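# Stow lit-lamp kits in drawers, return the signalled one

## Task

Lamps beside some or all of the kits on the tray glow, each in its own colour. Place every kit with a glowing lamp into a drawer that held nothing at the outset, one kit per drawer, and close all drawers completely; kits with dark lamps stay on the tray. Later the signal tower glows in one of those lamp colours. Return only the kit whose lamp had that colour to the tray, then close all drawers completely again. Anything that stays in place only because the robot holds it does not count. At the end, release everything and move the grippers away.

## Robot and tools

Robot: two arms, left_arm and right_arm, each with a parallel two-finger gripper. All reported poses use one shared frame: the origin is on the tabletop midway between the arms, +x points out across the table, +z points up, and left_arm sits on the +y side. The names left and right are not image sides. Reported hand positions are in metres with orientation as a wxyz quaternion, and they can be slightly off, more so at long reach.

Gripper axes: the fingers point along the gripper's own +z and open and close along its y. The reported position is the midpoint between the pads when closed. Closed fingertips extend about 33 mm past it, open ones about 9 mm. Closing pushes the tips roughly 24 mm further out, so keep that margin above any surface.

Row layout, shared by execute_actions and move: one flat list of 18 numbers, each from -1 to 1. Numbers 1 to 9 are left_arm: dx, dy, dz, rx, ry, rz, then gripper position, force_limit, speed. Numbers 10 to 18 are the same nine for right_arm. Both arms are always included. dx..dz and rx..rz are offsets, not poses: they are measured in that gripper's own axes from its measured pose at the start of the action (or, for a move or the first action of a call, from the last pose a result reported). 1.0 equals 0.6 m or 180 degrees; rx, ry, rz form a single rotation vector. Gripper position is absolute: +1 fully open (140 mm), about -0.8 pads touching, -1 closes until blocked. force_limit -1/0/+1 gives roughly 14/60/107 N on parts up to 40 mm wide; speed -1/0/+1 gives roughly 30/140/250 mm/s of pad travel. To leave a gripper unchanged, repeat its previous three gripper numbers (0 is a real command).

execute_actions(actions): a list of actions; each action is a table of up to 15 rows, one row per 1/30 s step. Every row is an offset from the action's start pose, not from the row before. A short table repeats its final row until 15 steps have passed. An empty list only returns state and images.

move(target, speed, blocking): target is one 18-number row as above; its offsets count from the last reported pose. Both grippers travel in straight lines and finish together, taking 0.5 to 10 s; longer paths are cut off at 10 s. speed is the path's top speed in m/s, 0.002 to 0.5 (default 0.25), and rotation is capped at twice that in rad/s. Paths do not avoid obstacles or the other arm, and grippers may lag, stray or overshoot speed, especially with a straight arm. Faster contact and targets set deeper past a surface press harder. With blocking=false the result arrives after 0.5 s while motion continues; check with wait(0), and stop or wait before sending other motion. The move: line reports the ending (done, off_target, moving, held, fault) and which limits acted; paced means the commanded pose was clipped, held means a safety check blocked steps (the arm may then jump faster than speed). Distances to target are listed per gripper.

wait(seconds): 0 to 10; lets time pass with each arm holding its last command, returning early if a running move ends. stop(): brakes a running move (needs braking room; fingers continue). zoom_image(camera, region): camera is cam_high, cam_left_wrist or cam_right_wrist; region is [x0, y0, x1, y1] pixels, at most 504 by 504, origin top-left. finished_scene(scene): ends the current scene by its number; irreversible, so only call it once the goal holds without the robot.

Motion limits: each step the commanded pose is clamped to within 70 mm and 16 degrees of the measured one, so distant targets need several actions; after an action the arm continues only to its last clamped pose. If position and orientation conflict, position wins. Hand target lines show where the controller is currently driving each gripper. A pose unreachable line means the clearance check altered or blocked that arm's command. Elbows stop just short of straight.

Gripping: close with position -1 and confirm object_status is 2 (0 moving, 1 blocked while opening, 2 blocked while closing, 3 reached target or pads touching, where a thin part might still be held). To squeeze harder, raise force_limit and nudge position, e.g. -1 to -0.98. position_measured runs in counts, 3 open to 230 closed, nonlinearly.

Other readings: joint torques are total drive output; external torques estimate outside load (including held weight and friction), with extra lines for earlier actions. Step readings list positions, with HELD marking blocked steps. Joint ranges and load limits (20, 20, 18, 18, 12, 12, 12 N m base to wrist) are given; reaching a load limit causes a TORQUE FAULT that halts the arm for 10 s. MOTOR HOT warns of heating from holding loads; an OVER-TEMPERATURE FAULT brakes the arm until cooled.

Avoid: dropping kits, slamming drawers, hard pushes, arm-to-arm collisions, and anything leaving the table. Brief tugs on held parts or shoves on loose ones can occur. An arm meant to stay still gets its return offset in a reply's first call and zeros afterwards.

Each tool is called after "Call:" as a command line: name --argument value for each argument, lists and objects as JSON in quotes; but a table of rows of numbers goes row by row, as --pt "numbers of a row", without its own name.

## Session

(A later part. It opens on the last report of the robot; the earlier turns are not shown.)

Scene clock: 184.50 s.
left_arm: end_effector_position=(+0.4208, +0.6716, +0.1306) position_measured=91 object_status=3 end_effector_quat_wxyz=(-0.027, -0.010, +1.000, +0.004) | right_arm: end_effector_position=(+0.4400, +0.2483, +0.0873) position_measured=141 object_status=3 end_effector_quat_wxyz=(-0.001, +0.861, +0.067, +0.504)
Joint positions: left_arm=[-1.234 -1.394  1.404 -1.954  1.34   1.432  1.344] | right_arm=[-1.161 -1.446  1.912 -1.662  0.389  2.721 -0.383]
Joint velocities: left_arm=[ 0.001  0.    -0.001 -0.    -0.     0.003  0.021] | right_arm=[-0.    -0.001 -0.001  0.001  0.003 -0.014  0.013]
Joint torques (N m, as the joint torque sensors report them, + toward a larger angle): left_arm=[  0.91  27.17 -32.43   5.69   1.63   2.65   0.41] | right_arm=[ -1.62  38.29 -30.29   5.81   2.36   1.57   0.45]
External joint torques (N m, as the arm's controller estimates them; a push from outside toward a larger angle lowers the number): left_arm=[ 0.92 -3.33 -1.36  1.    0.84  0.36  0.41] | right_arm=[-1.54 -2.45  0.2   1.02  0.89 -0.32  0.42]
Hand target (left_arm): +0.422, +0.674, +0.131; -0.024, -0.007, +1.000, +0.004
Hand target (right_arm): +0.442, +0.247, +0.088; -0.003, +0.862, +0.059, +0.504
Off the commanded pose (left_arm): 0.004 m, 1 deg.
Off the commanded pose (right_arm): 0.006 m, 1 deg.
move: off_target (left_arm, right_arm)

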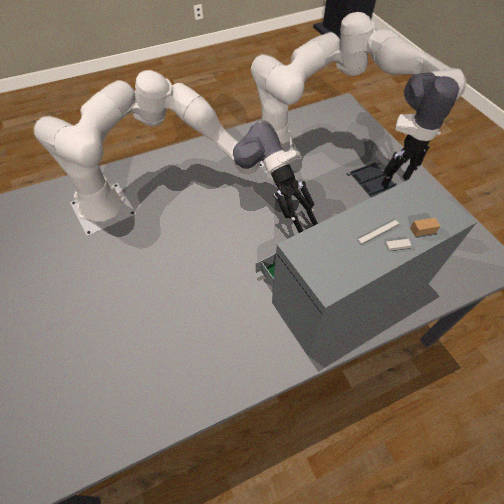

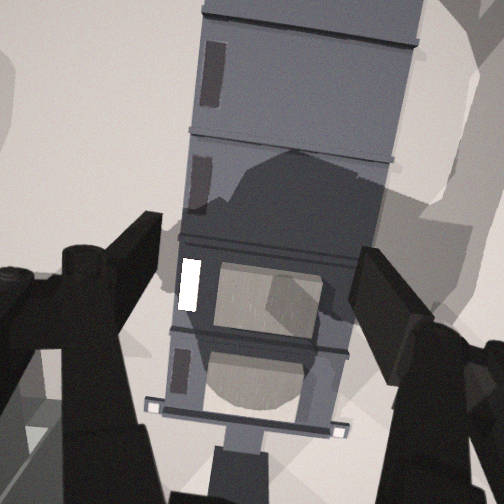

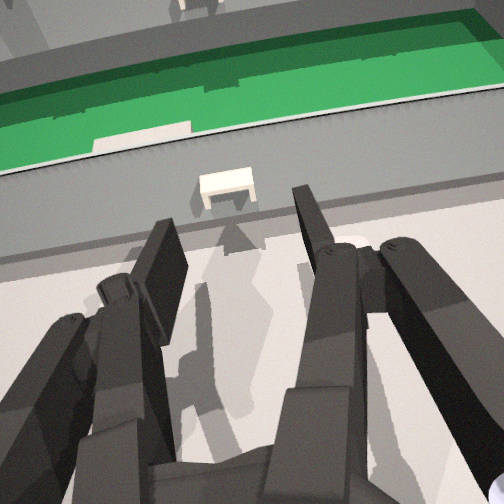

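Call:
move --target '[-0.052,0.016,0.112,0,-0.012,0.006,0.3,-0.2,-0.5,0.029,-0.006,0.05,-0.006,0,0.003,-0.1,0,0]' --speed 0.05

Scene clock: 188.20 s.
left_arm: end_effector_position=(+0.4459, +0.6806, +0.0621) position_measured=91 object_status=3 end_effector_quat_wxyz=(-0.010, -0.004, +1.000, +0.003) | right_arm: end_effector_position=(+0.4725, +0.2573, +0.0872) position_measured=141 object_status=3 end_effector_quat_wxyz=(+0.002, +0.862, +0.056, +0.503)
Joint positions: left_arm=[-1.27  -1.471  1.52  -1.932  1.461  1.537  1.366] | right_arm=[-1.263 -1.47   1.908 -1.543  0.387  2.685 -0.378]
Joint velocities: left_arm=[-0.001  0.     0.001  0.001  0.006  0.01   0.004] | right_arm=[ 0.    -0.001 -0.     0.001 -0.    -0.003 -0.001]
Joint torques (N m, as the joint torque sensors report them, + toward a larger angle): left_arm=[ -1.72  28.38 -32.39   3.68   1.72   2.9    0.31] | right_arm=[ -1.74  40.94 -30.06   5.47   0.37   1.41   0.  ]
External joint torques (N m, as the arm's controller estimates them; a push from outside toward a larger angle lowers the number): left_arm=[-1.78 -3.64 -0.64  1.12  0.9   0.54  0.31] | right_arm=[-1.58 -2.33 -0.22  0.5  -1.01 -0.46 -0.03]
Hand target (left_arm): +0.448, +0.681, +0.061; -0.008, -0.001, +1.000, +0.004
Hand target (right_arm): +0.474, +0.257, +0.089; +0.005, +0.861, +0.058, +0.505
Off the commanded pose (left_arm): 0.003 m, 0 deg.
Off the commanded pose (right_arm): 0.002 m, 0 deg.
move: done

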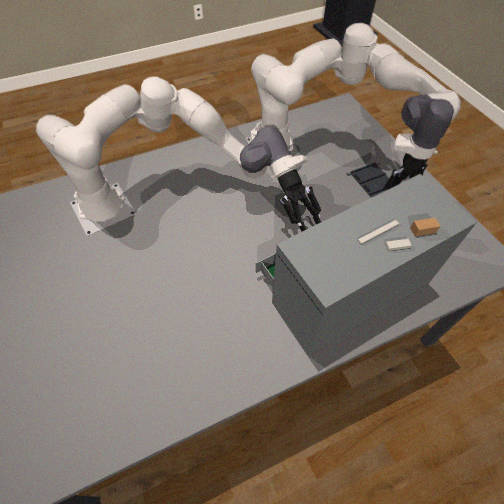

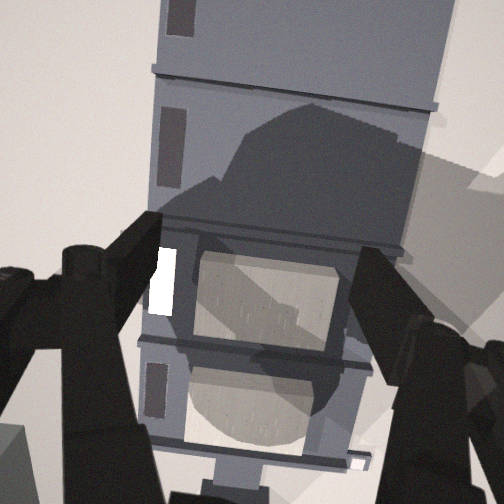

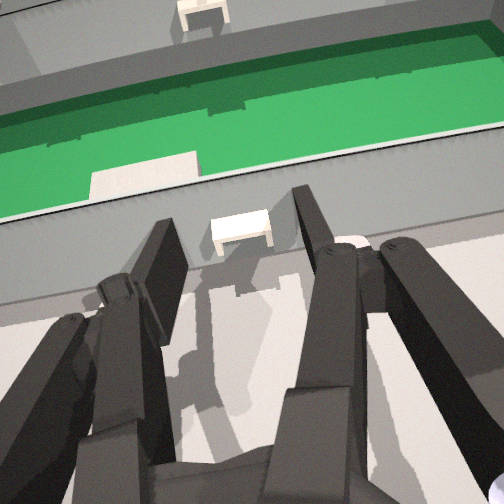

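Call:
move --target '[-0.016,0.003,0.006,0,0,0,0.3,-0.2,-0.5,0.002,0.004,0.002,0,0,0,-1,0,-0.5]' --speed 0.03

Call:
move --target '[0,0,0.028,0,0,0,0.3,-0.2,-0.5,0.106,-0.001,0.178,0,0,0,-1,0,-0.5]' --speed 0.055

Scene clock: 190.13 s.
left_arm: end_effector_position=(+0.4538, +0.6813, +0.0593) position_measured=91 object_status=3 end_effector_quat_wxyz=(-0.012, -0.005, +1.000, +0.002) | right_arm: end_effector_position=(+0.4731, +0.2560, +0.0871) position_measured=193 object_status=2 end_effector_quat_wxyz=(+0.002, +0.863, +0.055, +0.503)
Joint positions: left_arm=[-1.296 -1.471  1.528 -1.902  1.462  1.54   1.368] | right_arm=[-1.263 -1.469  1.909 -1.547  0.387  2.688 -0.378]
Joint velocities: left_arm=[-0.003 -0.001  0.002  0.006  0.001  0.002 -0.   ] | right_arm=[-0.     0.001 -0.    -0.001  0.     0.002 -0.001]
Joint torques (N m, as the joint torque sensors report them, + toward a larger angle): left_arm=[ -1.74  30.37 -32.93   2.82   1.66   2.76   0.3 ] | right_arm=[ -0.99  42.81 -28.68   1.92   1.29   2.31  -0.06]
External joint torques (N m, as the arm's controller estimates them; a push from outside toward a larger angle lowers the number): left_arm=[-1.94 -2.42 -1.06  0.23  0.84  0.4   0.3 ] | right_arm=[-0.91 -0.36  1.16 -3.12 -0.09  0.42 -0.08]
Hand target (left_arm): +0.456, +0.682, +0.058; -0.010, -0.004, +1.000, +0.003
Hand target (right_arm): +0.474, +0.255, +0.088; +0.002, +0.862, +0.056, +0.503
Off the commanded pose (left_arm): 0.002 m, 0 deg.
Off the commanded pose (right_arm): 0.002 m, 0 deg.
move: done

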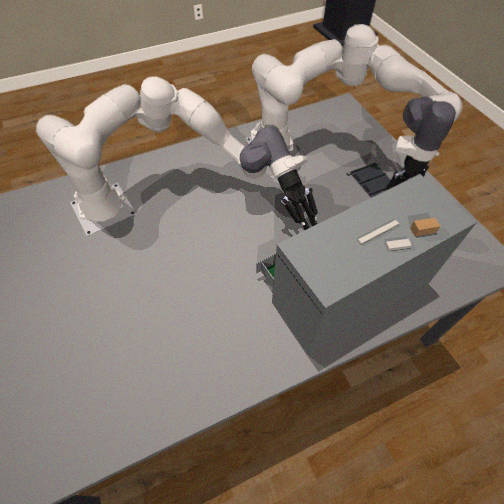

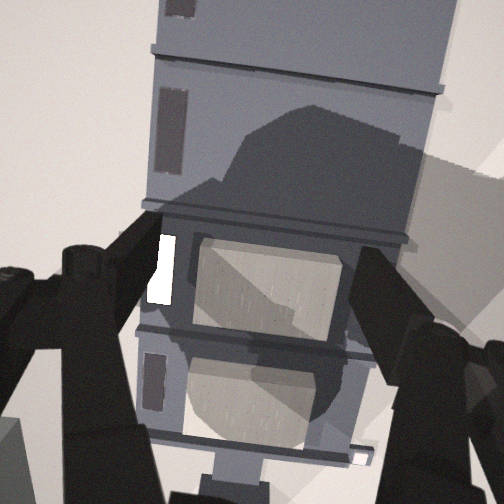

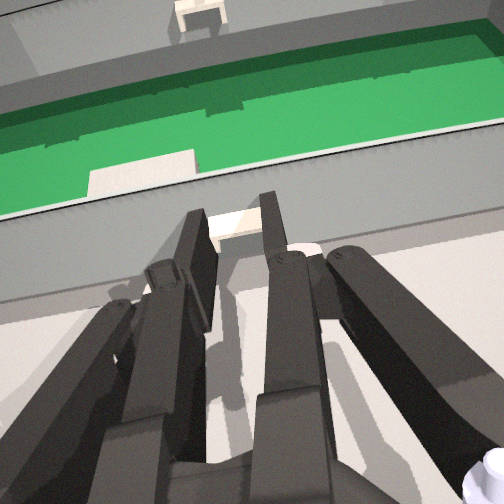

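Scene clock: 192.70 s.
left_arm: end_effector_position=(+0.4531, +0.6811, +0.0460) position_measured=91 object_status=3 end_effector_quat_wxyz=(-0.013, -0.005, +1.000, +0.002) | right_arm: end_effector_position=(+0.5962, +0.2700, +0.0901) position_measured=193 object_status=2 end_effector_quat_wxyz=(+0.000, +0.863, +0.051, +0.502)
Joint positions: left_arm=[-1.296 -1.476  1.553 -1.906  1.474  1.559  1.367] | right_arm=[-1.65  -1.533  1.915 -1.119  0.364  2.633 -0.412]
Joint velocities: left_arm=[-0.001 -0.    -0.001 -0.002  0.001  0.001 -0.001] | right_arm=[-0.006 -0.003 -0.002  0.014 -0.003 -0.016 -0.001]
Joint torques (N m, as the joint torque sensors report them, + toward a larger angle): left_arm=[  1.11  29.08 -30.81   1.81   2.03   3.17   0.  ] | right_arm=[ -2.46  50.21 -25.91   9.08   0.17   2.52  -0.1 ]
External joint torques (N m, as the arm's controller estimates them; a push from outside toward a larger angle lowers the number): left_arm=[ 1.27 -3.78  1.17 -0.46  1.22  0.8   0.  ] | right_arm=[-2.39 -1.42 -1.15  2.74 -1.08  0.58 -0.13]
Hand target (left_arm): +0.453, +0.681, +0.042; -0.012, -0.005, +1.000, +0.002
Hand target (right_arm): +0.598, +0.271, +0.093; +0.001, +0.862, +0.055, +0.505
Off the commanded pose (left_arm): 0.003 m, 0 deg.
Off the commanded pose (right_arm): 0.002 m, 1 deg.
move: done

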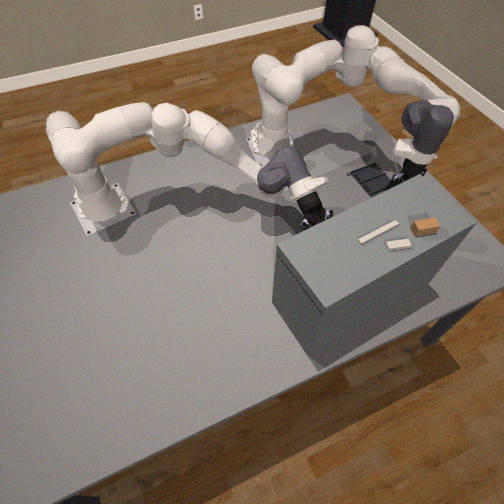

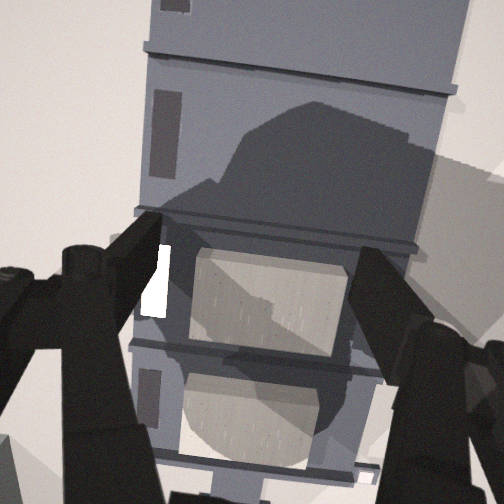

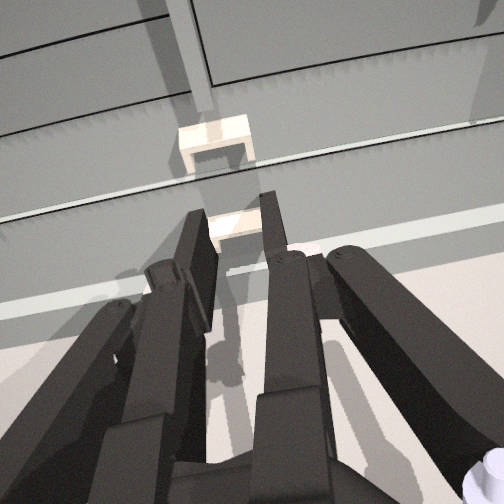

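Call:
move --target '[-0.01,0.009,-0.004,0,0,0,0.3,-0.2,-0.5,0.007,0,0.013,0,0,0,-1,0,-0.5]' --speed 0.02

Call:
move --target '[0,0,0,0,0,0,-1,-0.2,-0.5,0,0,0,0,0,0,-1,0,-0.5]'

Scene clock: 195.17 s.
left_arm: end_effector_position=(+0.4589, +0.6866, +0.0473) position_measured=91 object_status=3 end_effector_quat_wxyz=(-0.012, -0.008, +1.000, +0.002) | right_arm: end_effector_position=(+0.6010, +0.2710, +0.0904) position_measured=193 object_status=2 end_effector_quat_wxyz=(+0.002, +0.865, +0.049, +0.500)
Joint positions: left_arm=[-1.312 -1.476  1.553 -1.877  1.475  1.558  1.373] | right_arm=[-1.675 -1.537  1.914 -1.078  0.363  2.61  -0.412]
Joint velocities: left_arm=[-0.002  0.002  0.     0.005  0.    -0.001  0.009] | right_arm=[-0.004 -0.003 -0.002  0.01   0.001 -0.011 -0.001]
Joint torques (N m, as the joint torque sensors report them, + toward a larger angle): left_arm=[ -1.29  31.29 -34.     4.5    0.     1.75   0.29] | right_arm=[ -5.47  47.36 -23.39   8.8    0.89   3.94   0.1 ]
External joint torques (N m, as the arm's controller estimates them; a push from outside toward a larger angle lowers the number): left_arm=[-1.28 -2.31 -1.96  2.21 -0.81 -0.62  0.29] | right_arm=[-5.48 -5.08  0.8   2.24 -0.31  1.97  0.08]
Hand target (left_arm): +0.459, +0.686, +0.048; -0.013, -0.005, +1.000, +0.002
Hand target (right_arm): +0.605, +0.271, +0.090; +0.000, +0.863, +0.051, +0.502
Off the commanded pose (left_arm): 0.001 m, 0 deg.
Off the commanded pose (right_arm): 0.004 m, 0 deg.
move: off_target (right_arm)

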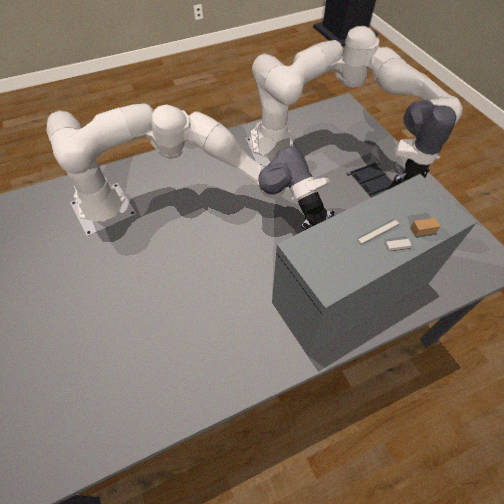

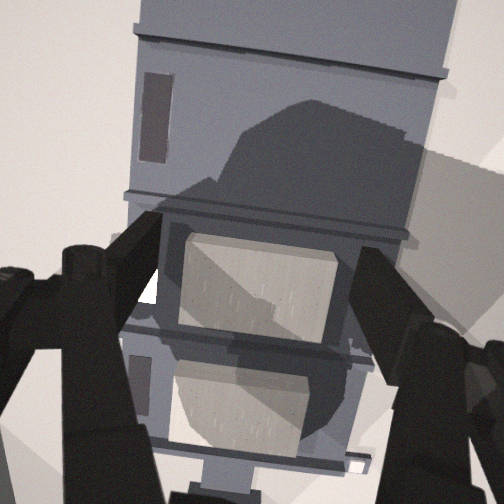

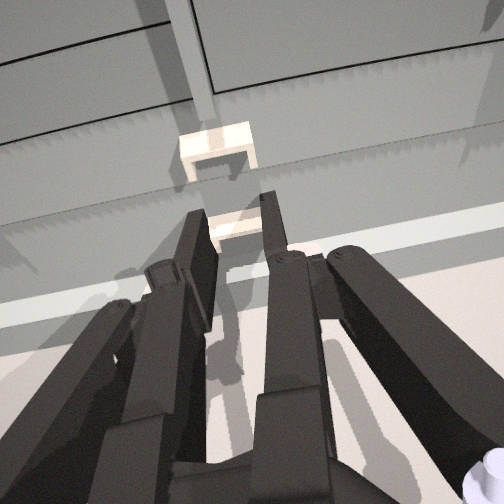

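Scene clock: 195.67 s.
left_arm: end_effector_position=(+0.4592, +0.6866, +0.0478) position_measured=132 object_status=0 end_effector_quat_wxyz=(-0.011, -0.008, +1.000, +0.002) | right_arm: end_effector_position=(+0.6005, +0.2709, +0.0904) position_measured=193 object_status=2 end_effector_quat_wxyz=(+0.003, +0.865, +0.048, +0.499)
Joint positions: left_arm=[-1.312 -1.476  1.552 -1.877  1.475  1.558  1.373] | right_arm=[-1.674 -1.537  1.914 -1.078  0.363  2.607 -0.412]
Joint velocities: left_arm=[ 0.001  0.001 -0.001  0.001 -0.     0.001 -0.   ] | right_arm=[-0.     0.001  0.    -0.002  0.    -0.001  0.001]
Joint torques (N m, as the joint torque sensors report them, + toward a larger angle): left_arm=[  0.7   30.73 -33.2    2.99   0.76   2.28   0.09] | right_arm=[ -1.03  50.36 -22.76   6.08   1.15   2.28   0.13]
External joint torques (N m, as the arm's controller estimates them; a push from outside toward a larger angle lowers the number): left_arm=[ 0.56 -2.86 -1.19  0.58 -0.06 -0.08  0.09] | right_arm=[-0.78 -2.2   1.57 -0.41 -0.04  0.31  0.1 ]
Hand target (left_arm): +0.459, +0.687, +0.047; -0.012, -0.008, +1.000, +0.002
Hand target (right_arm): +0.601, +0.271, +0.090; +0.002, +0.865, +0.049, +0.500
Off the commanded pose (left_arm): 0.001 m, 0 deg.
Off the commanded pose (right_arm): 0.001 m, 0 deg.
move: done

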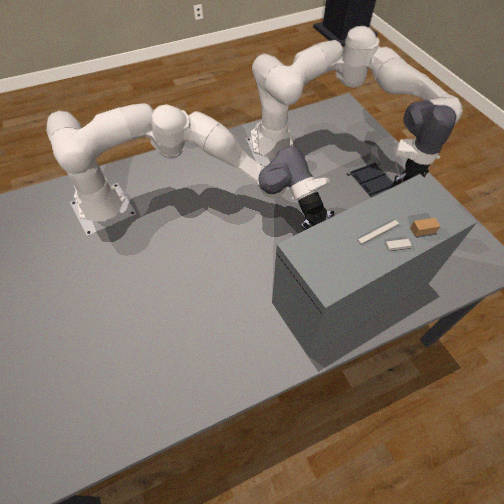

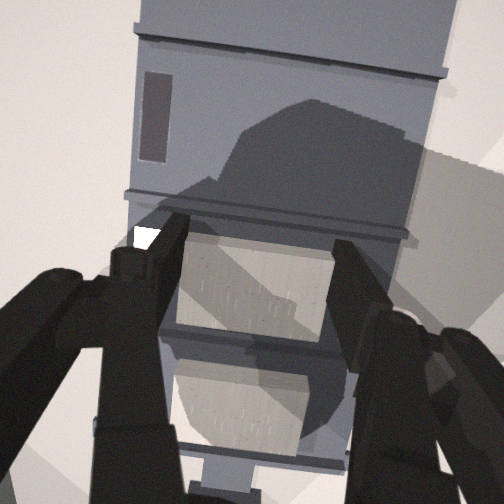

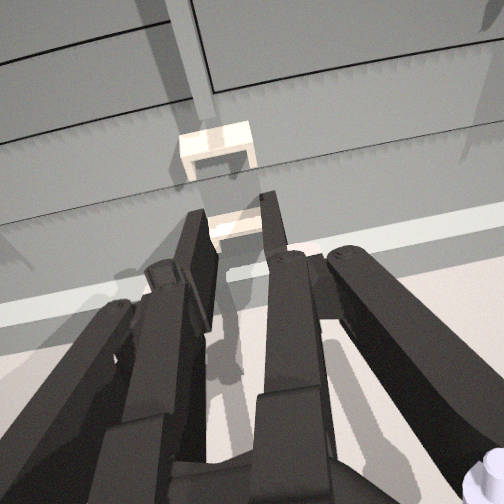

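Call:
move --target '[0,0,0,0,0,0,0.3,-0.2,-0.5,-0.04,0,-0.07,0,0,0,-0.1,0,0]' --speed 0.12

Call:
move --target '[0,-0.05,-0.33,0,0,0,0.3,-0.2,-0.5,-0.05,0.6,-0.2,0,0,0,-0.1,0,0]'

Call:
move --target '[0,-0.42,0,0,-0.2,-0.025,-0.2,-0.3,-0.7,0,0,0,0,0,0,-0.1,0,0]'

Scene clock: 199.67 s.
left_arm: end_effector_position=(+0.4592, +0.6866, +0.0478) position_measured=91 object_status=3 end_effector_quat_wxyz=(-0.011, -0.008, +1.000, +0.002) | right_arm: end_effector_position=(+0.5521, +0.2657, +0.0898) position_measured=141 object_status=3 end_effector_quat_wxyz=(+0.006, +0.865, +0.052, +0.500)
Joint positions: left_arm=[-1.312 -1.476  1.552 -1.877  1.475  1.558  1.373] | right_arm=[-1.504 -1.501  1.915 -1.288  0.373  2.647 -0.412]
Joint velocities: left_arm=[ 0.002 -0.     0.002  0.001  0.001 -0.     0.001] | right_arm=[-0.001  0.002 -0.    -0.001  0.     0.006  0.001]
Joint torques (N m, as the joint torque sensors report them, + toward a larger angle): left_arm=[  0.65  30.45 -33.89   1.86   0.54   2.43   0.08] | right_arm=[ -0.15  48.31 -24.24   4.33   2.32   2.2    0.38]
External joint torques (N m, as the arm's controller estimates them; a push from outside toward a larger angle lowers the number): left_arm=[ 0.39 -2.95 -2.13 -0.6  -0.28  0.09  0.08] | right_arm=[-0.17 -0.58  3.09 -1.8   1.02  0.22  0.35]
Hand target (left_arm): +0.459, +0.687, +0.048; -0.011, -0.008, +1.000, +0.002
Hand target (right_arm): +0.552, +0.266, +0.089; +0.003, +0.866, +0.048, +0.498
Off the commanded pose (left_arm): 0.000 m, 0 deg.
Off the commanded pose (right_arm): 0.002 m, 1 deg.
move: done

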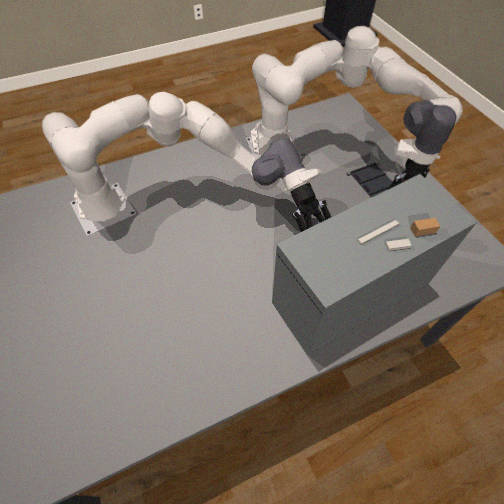

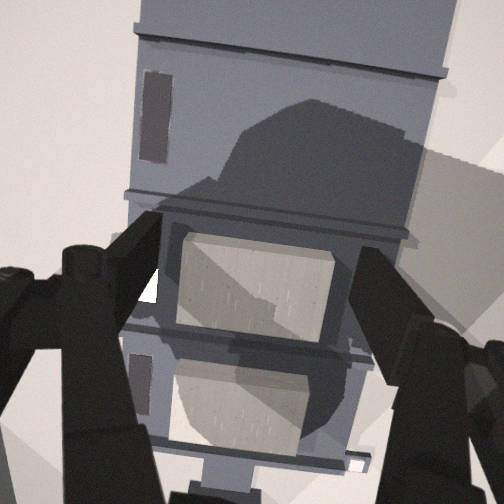

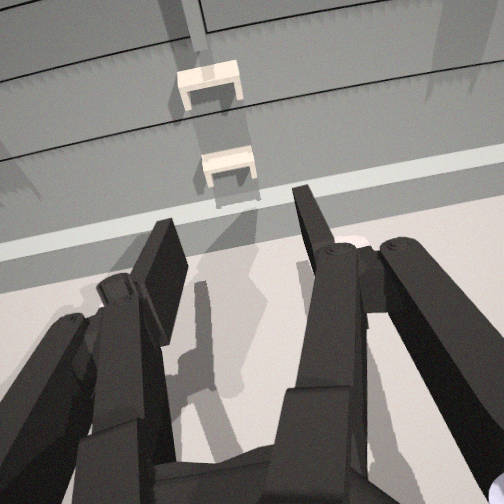

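Scene clock: 201.97 s.
left_arm: end_effector_position=(+0.4638, +0.6582, +0.2470) position_measured=91 object_status=3 end_effector_quat_wxyz=(-0.008, -0.010, +1.000, +0.002) | right_arm: end_effector_position=(+0.4650, -0.1048, +0.1379) position_measured=141 object_status=3 end_effector_quat_wxyz=(+0.007, +0.867, +0.048, +0.495)
Joint positions: left_arm=[-1.379 -1.256  1.28  -1.725  1.207  1.33   1.367] | right_arm=[-0.995 -0.93   1.853 -2.758  0.303  3.505 -0.63 ]
Joint velocities: left_arm=[-0.     0.    -0.     0.001  0.    -0.004 -0.   ] | right_arm=[-0.001  0.001 -0.001 -0.    -0.009  0.011 -0.   ]
Joint torques (N m, as the joint torque sensors report them, + toward a larger angle): left_arm=[ -1.66  31.07 -31.45   7.84  -0.46   1.89   0.19] | right_arm=[  0.57  18.39 -19.46   4.63   1.56   2.57  -0.29]
External joint torques (N m, as the arm's controller estimates them; a push from outside toward a larger angle lowers the number): left_arm=[-1.71 -1.75 -2.18  1.08 -1.26 -0.49  0.19] | right_arm=[ 0.6   0.72 -0.45 -1.68 -1.03  0.17 -0.32]
Hand target (left_arm): +0.463, +0.657, +0.248; -0.010, -0.008, +1.000, -0.000
Hand target (right_arm): +0.464, -0.104, +0.139; +0.008, +0.867, +0.054, +0.496
Off the commanded pose (left_arm): 0.003 m, 0 deg.
Off the commanded pose (right_arm): 0.010 m, 1 deg.
move: off_target (right_arm)

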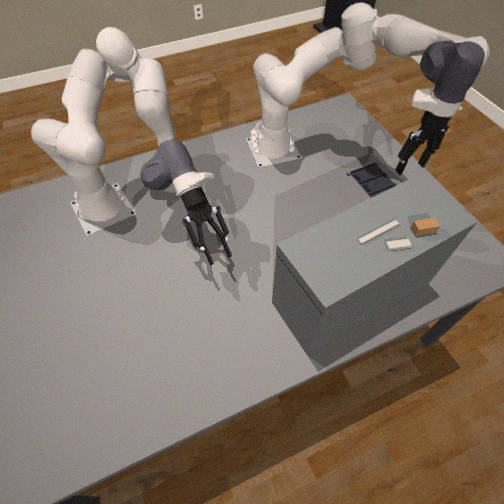

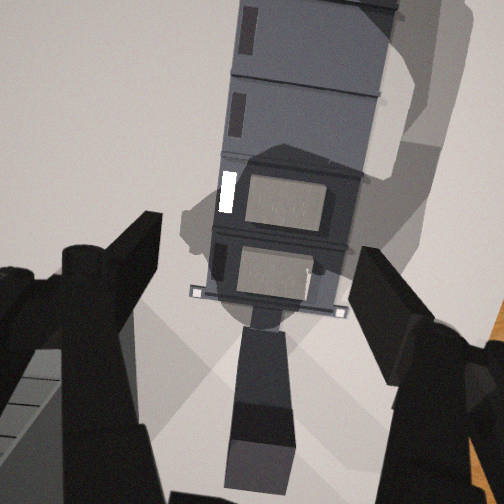

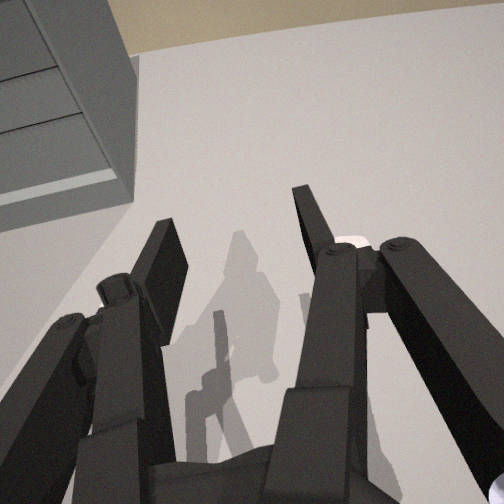

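Scene clock: 204.30 s.
left_arm: end_effector_position=(+0.4683, +0.4110, +0.2508) position_measured=154 object_status=3 end_effector_quat_wxyz=(+0.304, -0.047, +0.952, +0.005) | right_arm: end_effector_position=(+0.4650, -0.1048, +0.1379) position_measured=141 object_status=3 end_effector_quat_wxyz=(+0.007, +0.867, +0.048, +0.495)
Joint positions: left_arm=[-1.141 -1.5    1.129 -2.639  1.626  1.819  0.626] | right_arm=[-0.995 -0.93   1.853 -2.758  0.303  3.505 -0.63 ]
Joint velocities: left_arm=[ 0.     0.     0.    -0.     0.    -0.001 -0.03 ] | right_arm=[ 0.001 -0.002 -0.001 -0.    -0.001 -0.001 -0.002]
Joint torques (N m, as the joint torque sensors report them, + toward a larger angle): left_arm=[ -1.04  13.93 -23.52   7.62   2.4    3.31  -0.21] | right_arm=[ -0.49  17.5  -18.24   5.98   2.55   2.27   0.15]
External joint torques (N m, as the arm's controller estimates them; a push from outside toward a larger angle lowers the number): left_arm=[-0.99 -1.92 -0.02 -1.21  0.92  0.43 -0.19] | right_arm=[-0.48 -0.1   0.74 -0.23 -0.03 -0.12  0.12]
Hand target (left_arm): +0.469, +0.409, +0.251; +0.305, -0.051, +0.951, +0.003
Hand target (right_arm): +0.465, -0.105, +0.138; +0.007, +0.867, +0.048, +0.495
Off the commanded pose (left_arm): 0.007 m, 0 deg.
Off the commanded pose (right_arm): 0.000 m, 0 deg.
move: off_target (left_arm)

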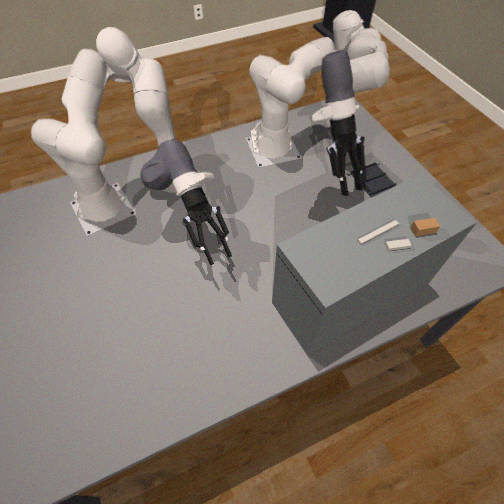

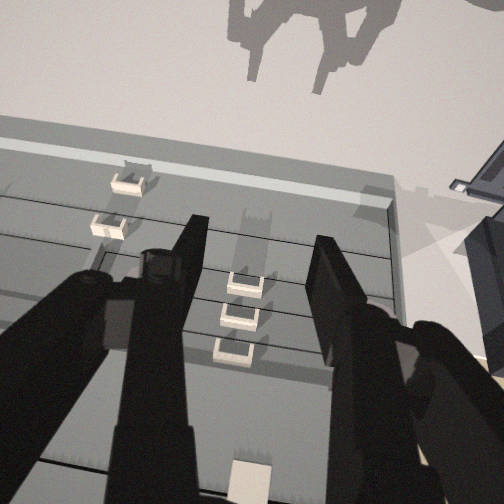

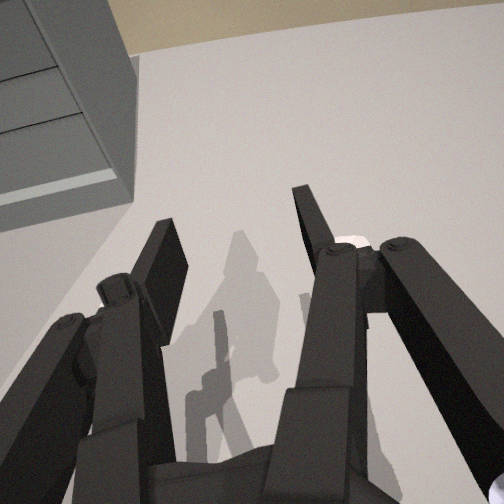

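Call:
move --target '[-0.049,0.011,0.169,0,-0.12,0,-0.2,-0.3,-0.7,0,0,0,0,0,0,-0.1,0,0]' --speed 0.12

Scene clock: 208.47 s.
left_arm: end_effector_position=(+0.5482, +0.4250, +0.1804) position_measured=154 object_status=3 end_effector_quat_wxyz=(+0.473, -0.045, +0.880, +0.016) | right_arm: end_effector_position=(+0.4650, -0.1048, +0.1379) position_measured=141 object_status=3 end_effector_quat_wxyz=(+0.007, +0.867, +0.048, +0.495)
Joint positions: left_arm=[-1.119 -1.686  1.607 -2.68   2.476  2.077  0.491] | right_arm=[-0.995 -0.93   1.853 -2.758  0.303  3.505 -0.63 ]
Joint velocities: left_arm=[-0.001 -0.012  0.003 -0.     0.013  0.001 -0.003] | right_arm=[-0.001  0.     0.001 -0.001  0.     0.     0.002]
Joint torques (N m, as the joint torque sensors report them, + toward a larger angle): left_arm=[ -1.12  12.33 -24.87  -1.77   2.18   2.65  -0.12] | right_arm=[ -0.24  17.35 -18.24   5.94   2.57   2.29   0.16]
External joint torques (N m, as the arm's controller estimates them; a push from outside toward a larger angle lowers the number): left_arm=[-1.11 -3.26 -0.16  0.89  0.98  0.31 -0.1 ] | right_arm=[-0.14 -0.29  0.79 -0.28 -0.02 -0.1   0.13]
Hand target (left_arm): +0.549, +0.424, +0.181; +0.475, -0.046, +0.879, +0.015
Hand target (right_arm): +0.465, -0.105, +0.138; +0.007, +0.867, +0.048, +0.495
Off the commanded pose (left_arm): 0.005 m, 1 deg.
Off the commanded pose (right_arm): 0.000 m, 0 deg.
move: off_target (left_arm)

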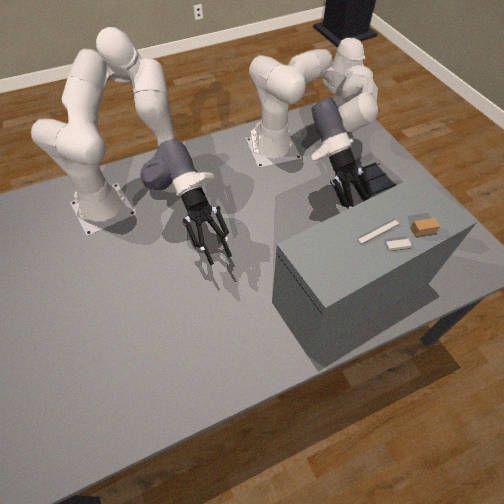

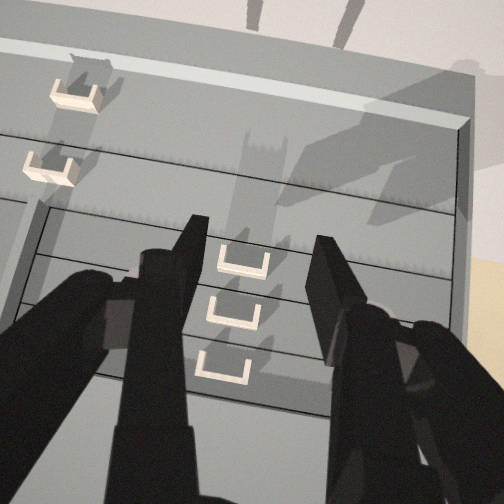

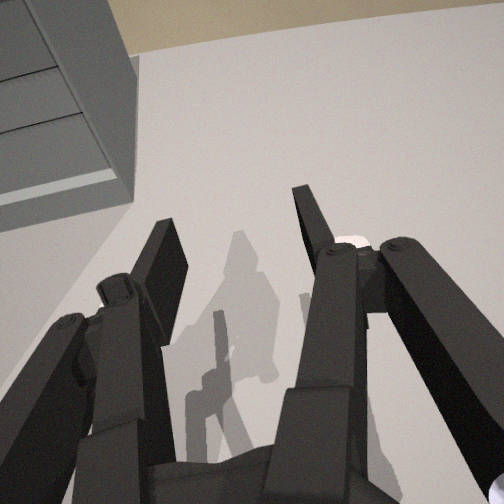

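Call:
move --target '[-0.02,-0.014,0.031,0,0,0,-0.2,-0.3,-0.7,0,0,0,0,0,0,-0.1,0,0]' --speed 0.03

Scene clock: 211.33 s.
left_arm: end_effector_position=(+0.5695, +0.4164, +0.1797) position_measured=154 object_status=3 end_effector_quat_wxyz=(+0.472, -0.042, +0.880, +0.015) | right_arm: end_effector_position=(+0.4650, -0.1048, +0.1379) position_measured=141 object_status=3 end_effector_quat_wxyz=(+0.007, +0.867, +0.048, +0.495)
Joint positions: left_arm=[-1.203 -1.69   1.598 -2.618  2.479  2.063  0.482] | right_arm=[-0.995 -0.93   1.853 -2.758  0.303  3.505 -0.63 ]
Joint velocities: left_arm=[-0.003  0.001 -0.002  0.005 -0.    -0.003 -0.006] | right_arm=[ 0.     0.    -0.001  0.     0.002 -0.002  0.   ]
Joint torques (N m, as the joint torque sensors report them, + toward a larger angle): left_arm=[ -1.27  13.25 -27.88  -1.82   2.24   2.09  -0.05] | right_arm=[ -0.35  17.43 -18.09   5.91   2.55   2.31   0.14]
External joint torques (N m, as the arm's controller estimates them; a push from outside toward a larger angle lowers the number): left_arm=[-1.32 -3.38 -1.99  0.85  1.01 -0.25 -0.03] | right_arm=[-0.31 -0.21  0.91 -0.34 -0.04 -0.08  0.11]
Hand target (left_arm): +0.571, +0.418, +0.181; +0.474, -0.045, +0.879, +0.016
Hand target (right_arm): +0.465, -0.105, +0.138; +0.007, +0.867, +0.048, +0.495
Off the commanded pose (left_arm): 0.003 m, 0 deg.
Off the commanded pose (right_arm): 0.000 m, 0 deg.
move: done

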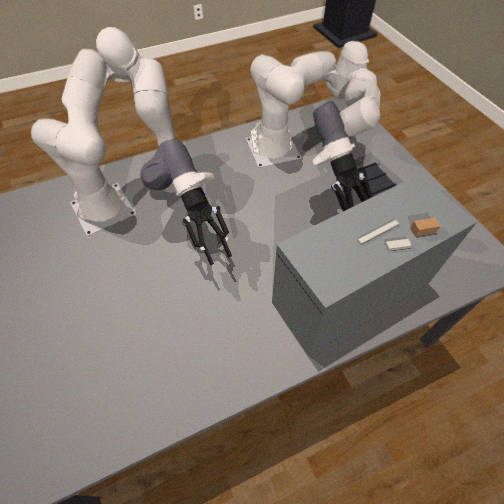

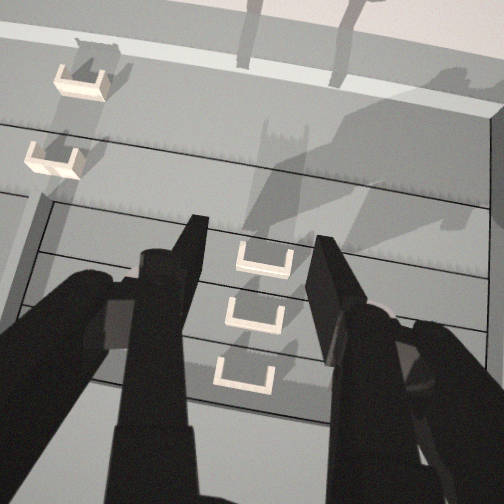

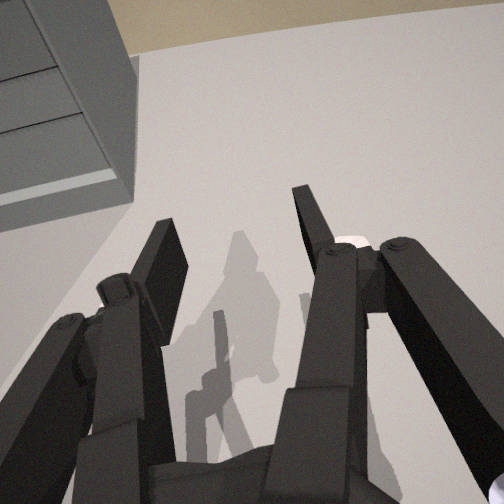

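Call:
move --target '[-0.015,0.004,0.021,0,0,0,-0.2,-0.3,-0.7,0,0,0,0,0,0,-0.1,0,0]' --speed 0.02

Call:
move --target '[0,0,0,0,0,0,-1,-0.3,-0.7,0,0,0,0,0,0,-0.1,0,0]'

Scene clock: 214.60 s.
left_arm: end_effector_position=(+0.5840, +0.4212, +0.1794) position_measured=154 object_status=3 end_effector_quat_wxyz=(+0.473, -0.044, +0.880, +0.017) | right_arm: end_effector_position=(+0.4650, -0.1048, +0.1379) position_measured=141 object_status=3 end_effector_quat_wxyz=(+0.007, +0.867, +0.048, +0.495)
Joint positions: left_arm=[-1.239 -1.69   1.594 -2.572  2.479  2.068  0.484] | right_arm=[-0.995 -0.93   1.853 -2.758  0.303  3.505 -0.63 ]
Joint velocities: left_arm=[-0.003  0.001  0.001  0.004 -0.001  0.005  0.004] | right_arm=[-0.001 -0.001  0.002  0.    -0.    -0.     0.001]
Joint torques (N m, as the joint torque sensors report them, + toward a larger angle): left_arm=[ -0.54  14.7  -28.87  -1.72   0.04   2.85   0.41] | right_arm=[ -0.44  17.46 -17.98   6.05   2.56   2.29   0.13]
External joint torques (N m, as the arm's controller estimates them; a push from outside toward a larger angle lowers the number): left_arm=[-0.61 -2.78 -2.33  0.95 -1.17  0.52  0.43] | right_arm=[-0.44 -0.18  0.96 -0.22 -0.02 -0.11  0.1 ]
Hand target (left_arm): +0.585, +0.420, +0.180; +0.473, -0.042, +0.880, +0.015
Hand target (right_arm): +0.465, -0.105, +0.138; +0.007, +0.867, +0.048, +0.495
Off the commanded pose (left_arm): 0.002 m, 0 deg.
Off the commanded pose (right_arm): 0.000 m, 0 deg.
move: done

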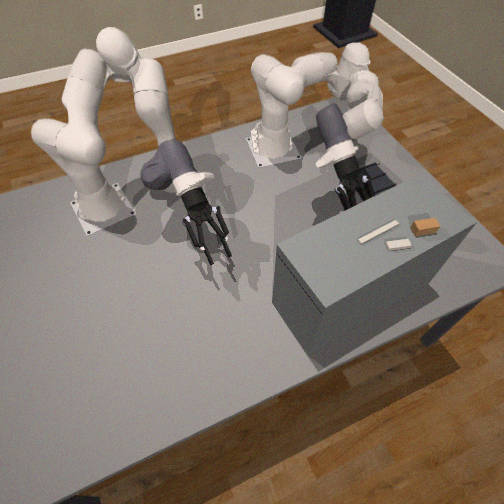

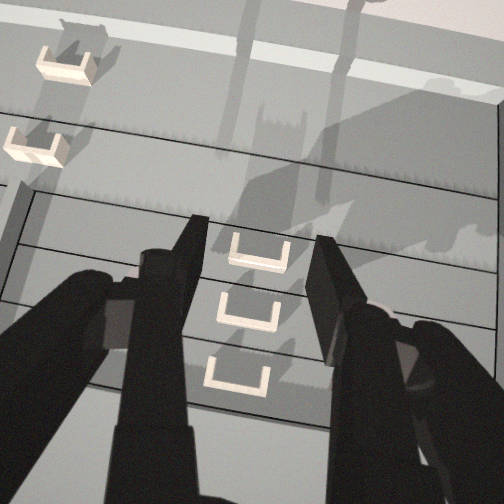

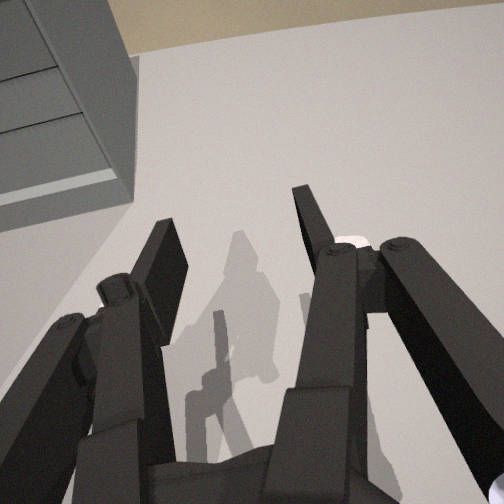

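Scene clock: 215.57 s.
left_arm: end_effector_position=(+0.5838, +0.4286, +0.1806) position_measured=232 object_status=0 end_effector_quat_wxyz=(+0.472, -0.050, +0.880, +0.022) | right_arm: end_effector_position=(+0.4650, -0.1048, +0.1379) position_measured=141 object_status=3 end_effector_quat_wxyz=(+0.007, +0.867, +0.048, +0.495)
Joint positions: left_arm=[-1.231 -1.69   1.59  -2.572  2.479  2.06   0.484] | right_arm=[-0.995 -0.93   1.853 -2.758  0.303  3.505 -0.63 ]
Joint velocities: left_arm=[ 0.001  0.001  0.     0.002 -0.    -0.001  0.   ] | right_arm=[ 0.002  0.001  0.001  0.    -0.001 -0.     0.   ]
Joint torques (N m, as the joint torque sensors report them, + toward a larger angle): left_arm=[ -4.07  13.66 -25.39  -3.22   1.21   3.3    0.19] | right_arm=[ -0.43  17.32 -17.87   5.99   2.54   2.3    0.12]
External joint torques (N m, as the arm's controller estimates them; a push from outside toward a larger angle lowers the number): left_arm=[-4.11 -3.83  1.24 -0.68 -0.03  0.97  0.21] | right_arm=[-0.49 -0.32  1.05 -0.27 -0.02 -0.1   0.09]
Hand target (left_arm): +0.584, +0.421, +0.179; +0.473, -0.044, +0.880, +0.017
Hand target (right_arm): +0.465, -0.105, +0.138; +0.007, +0.867, +0.048, +0.495
Off the commanded pose (left_arm): 0.008 m, 1 deg.
Off the commanded pose (right_arm): 0.000 m, 0 deg.
move: off_target (left_arm)

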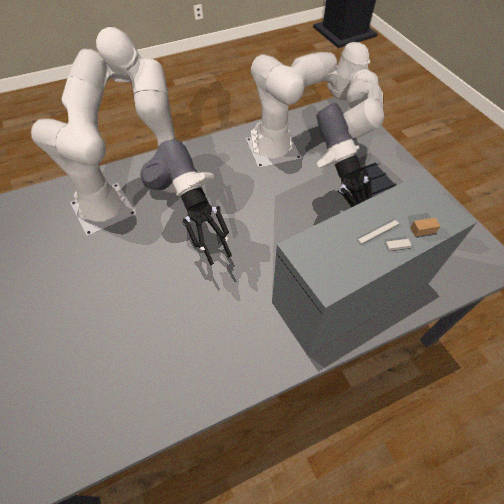

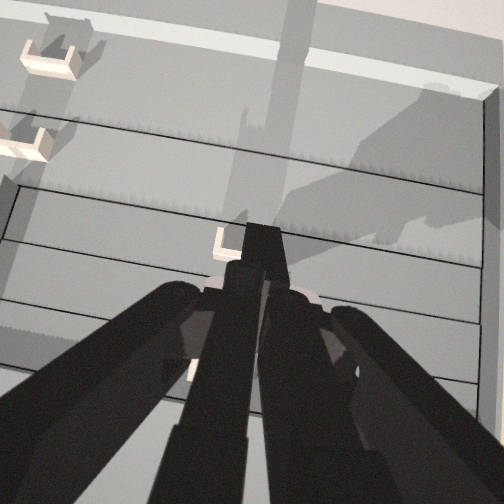

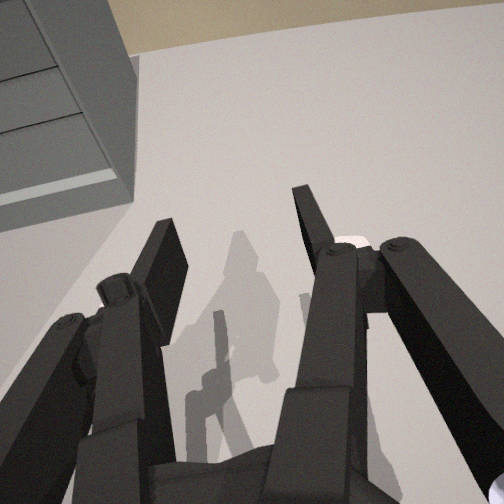

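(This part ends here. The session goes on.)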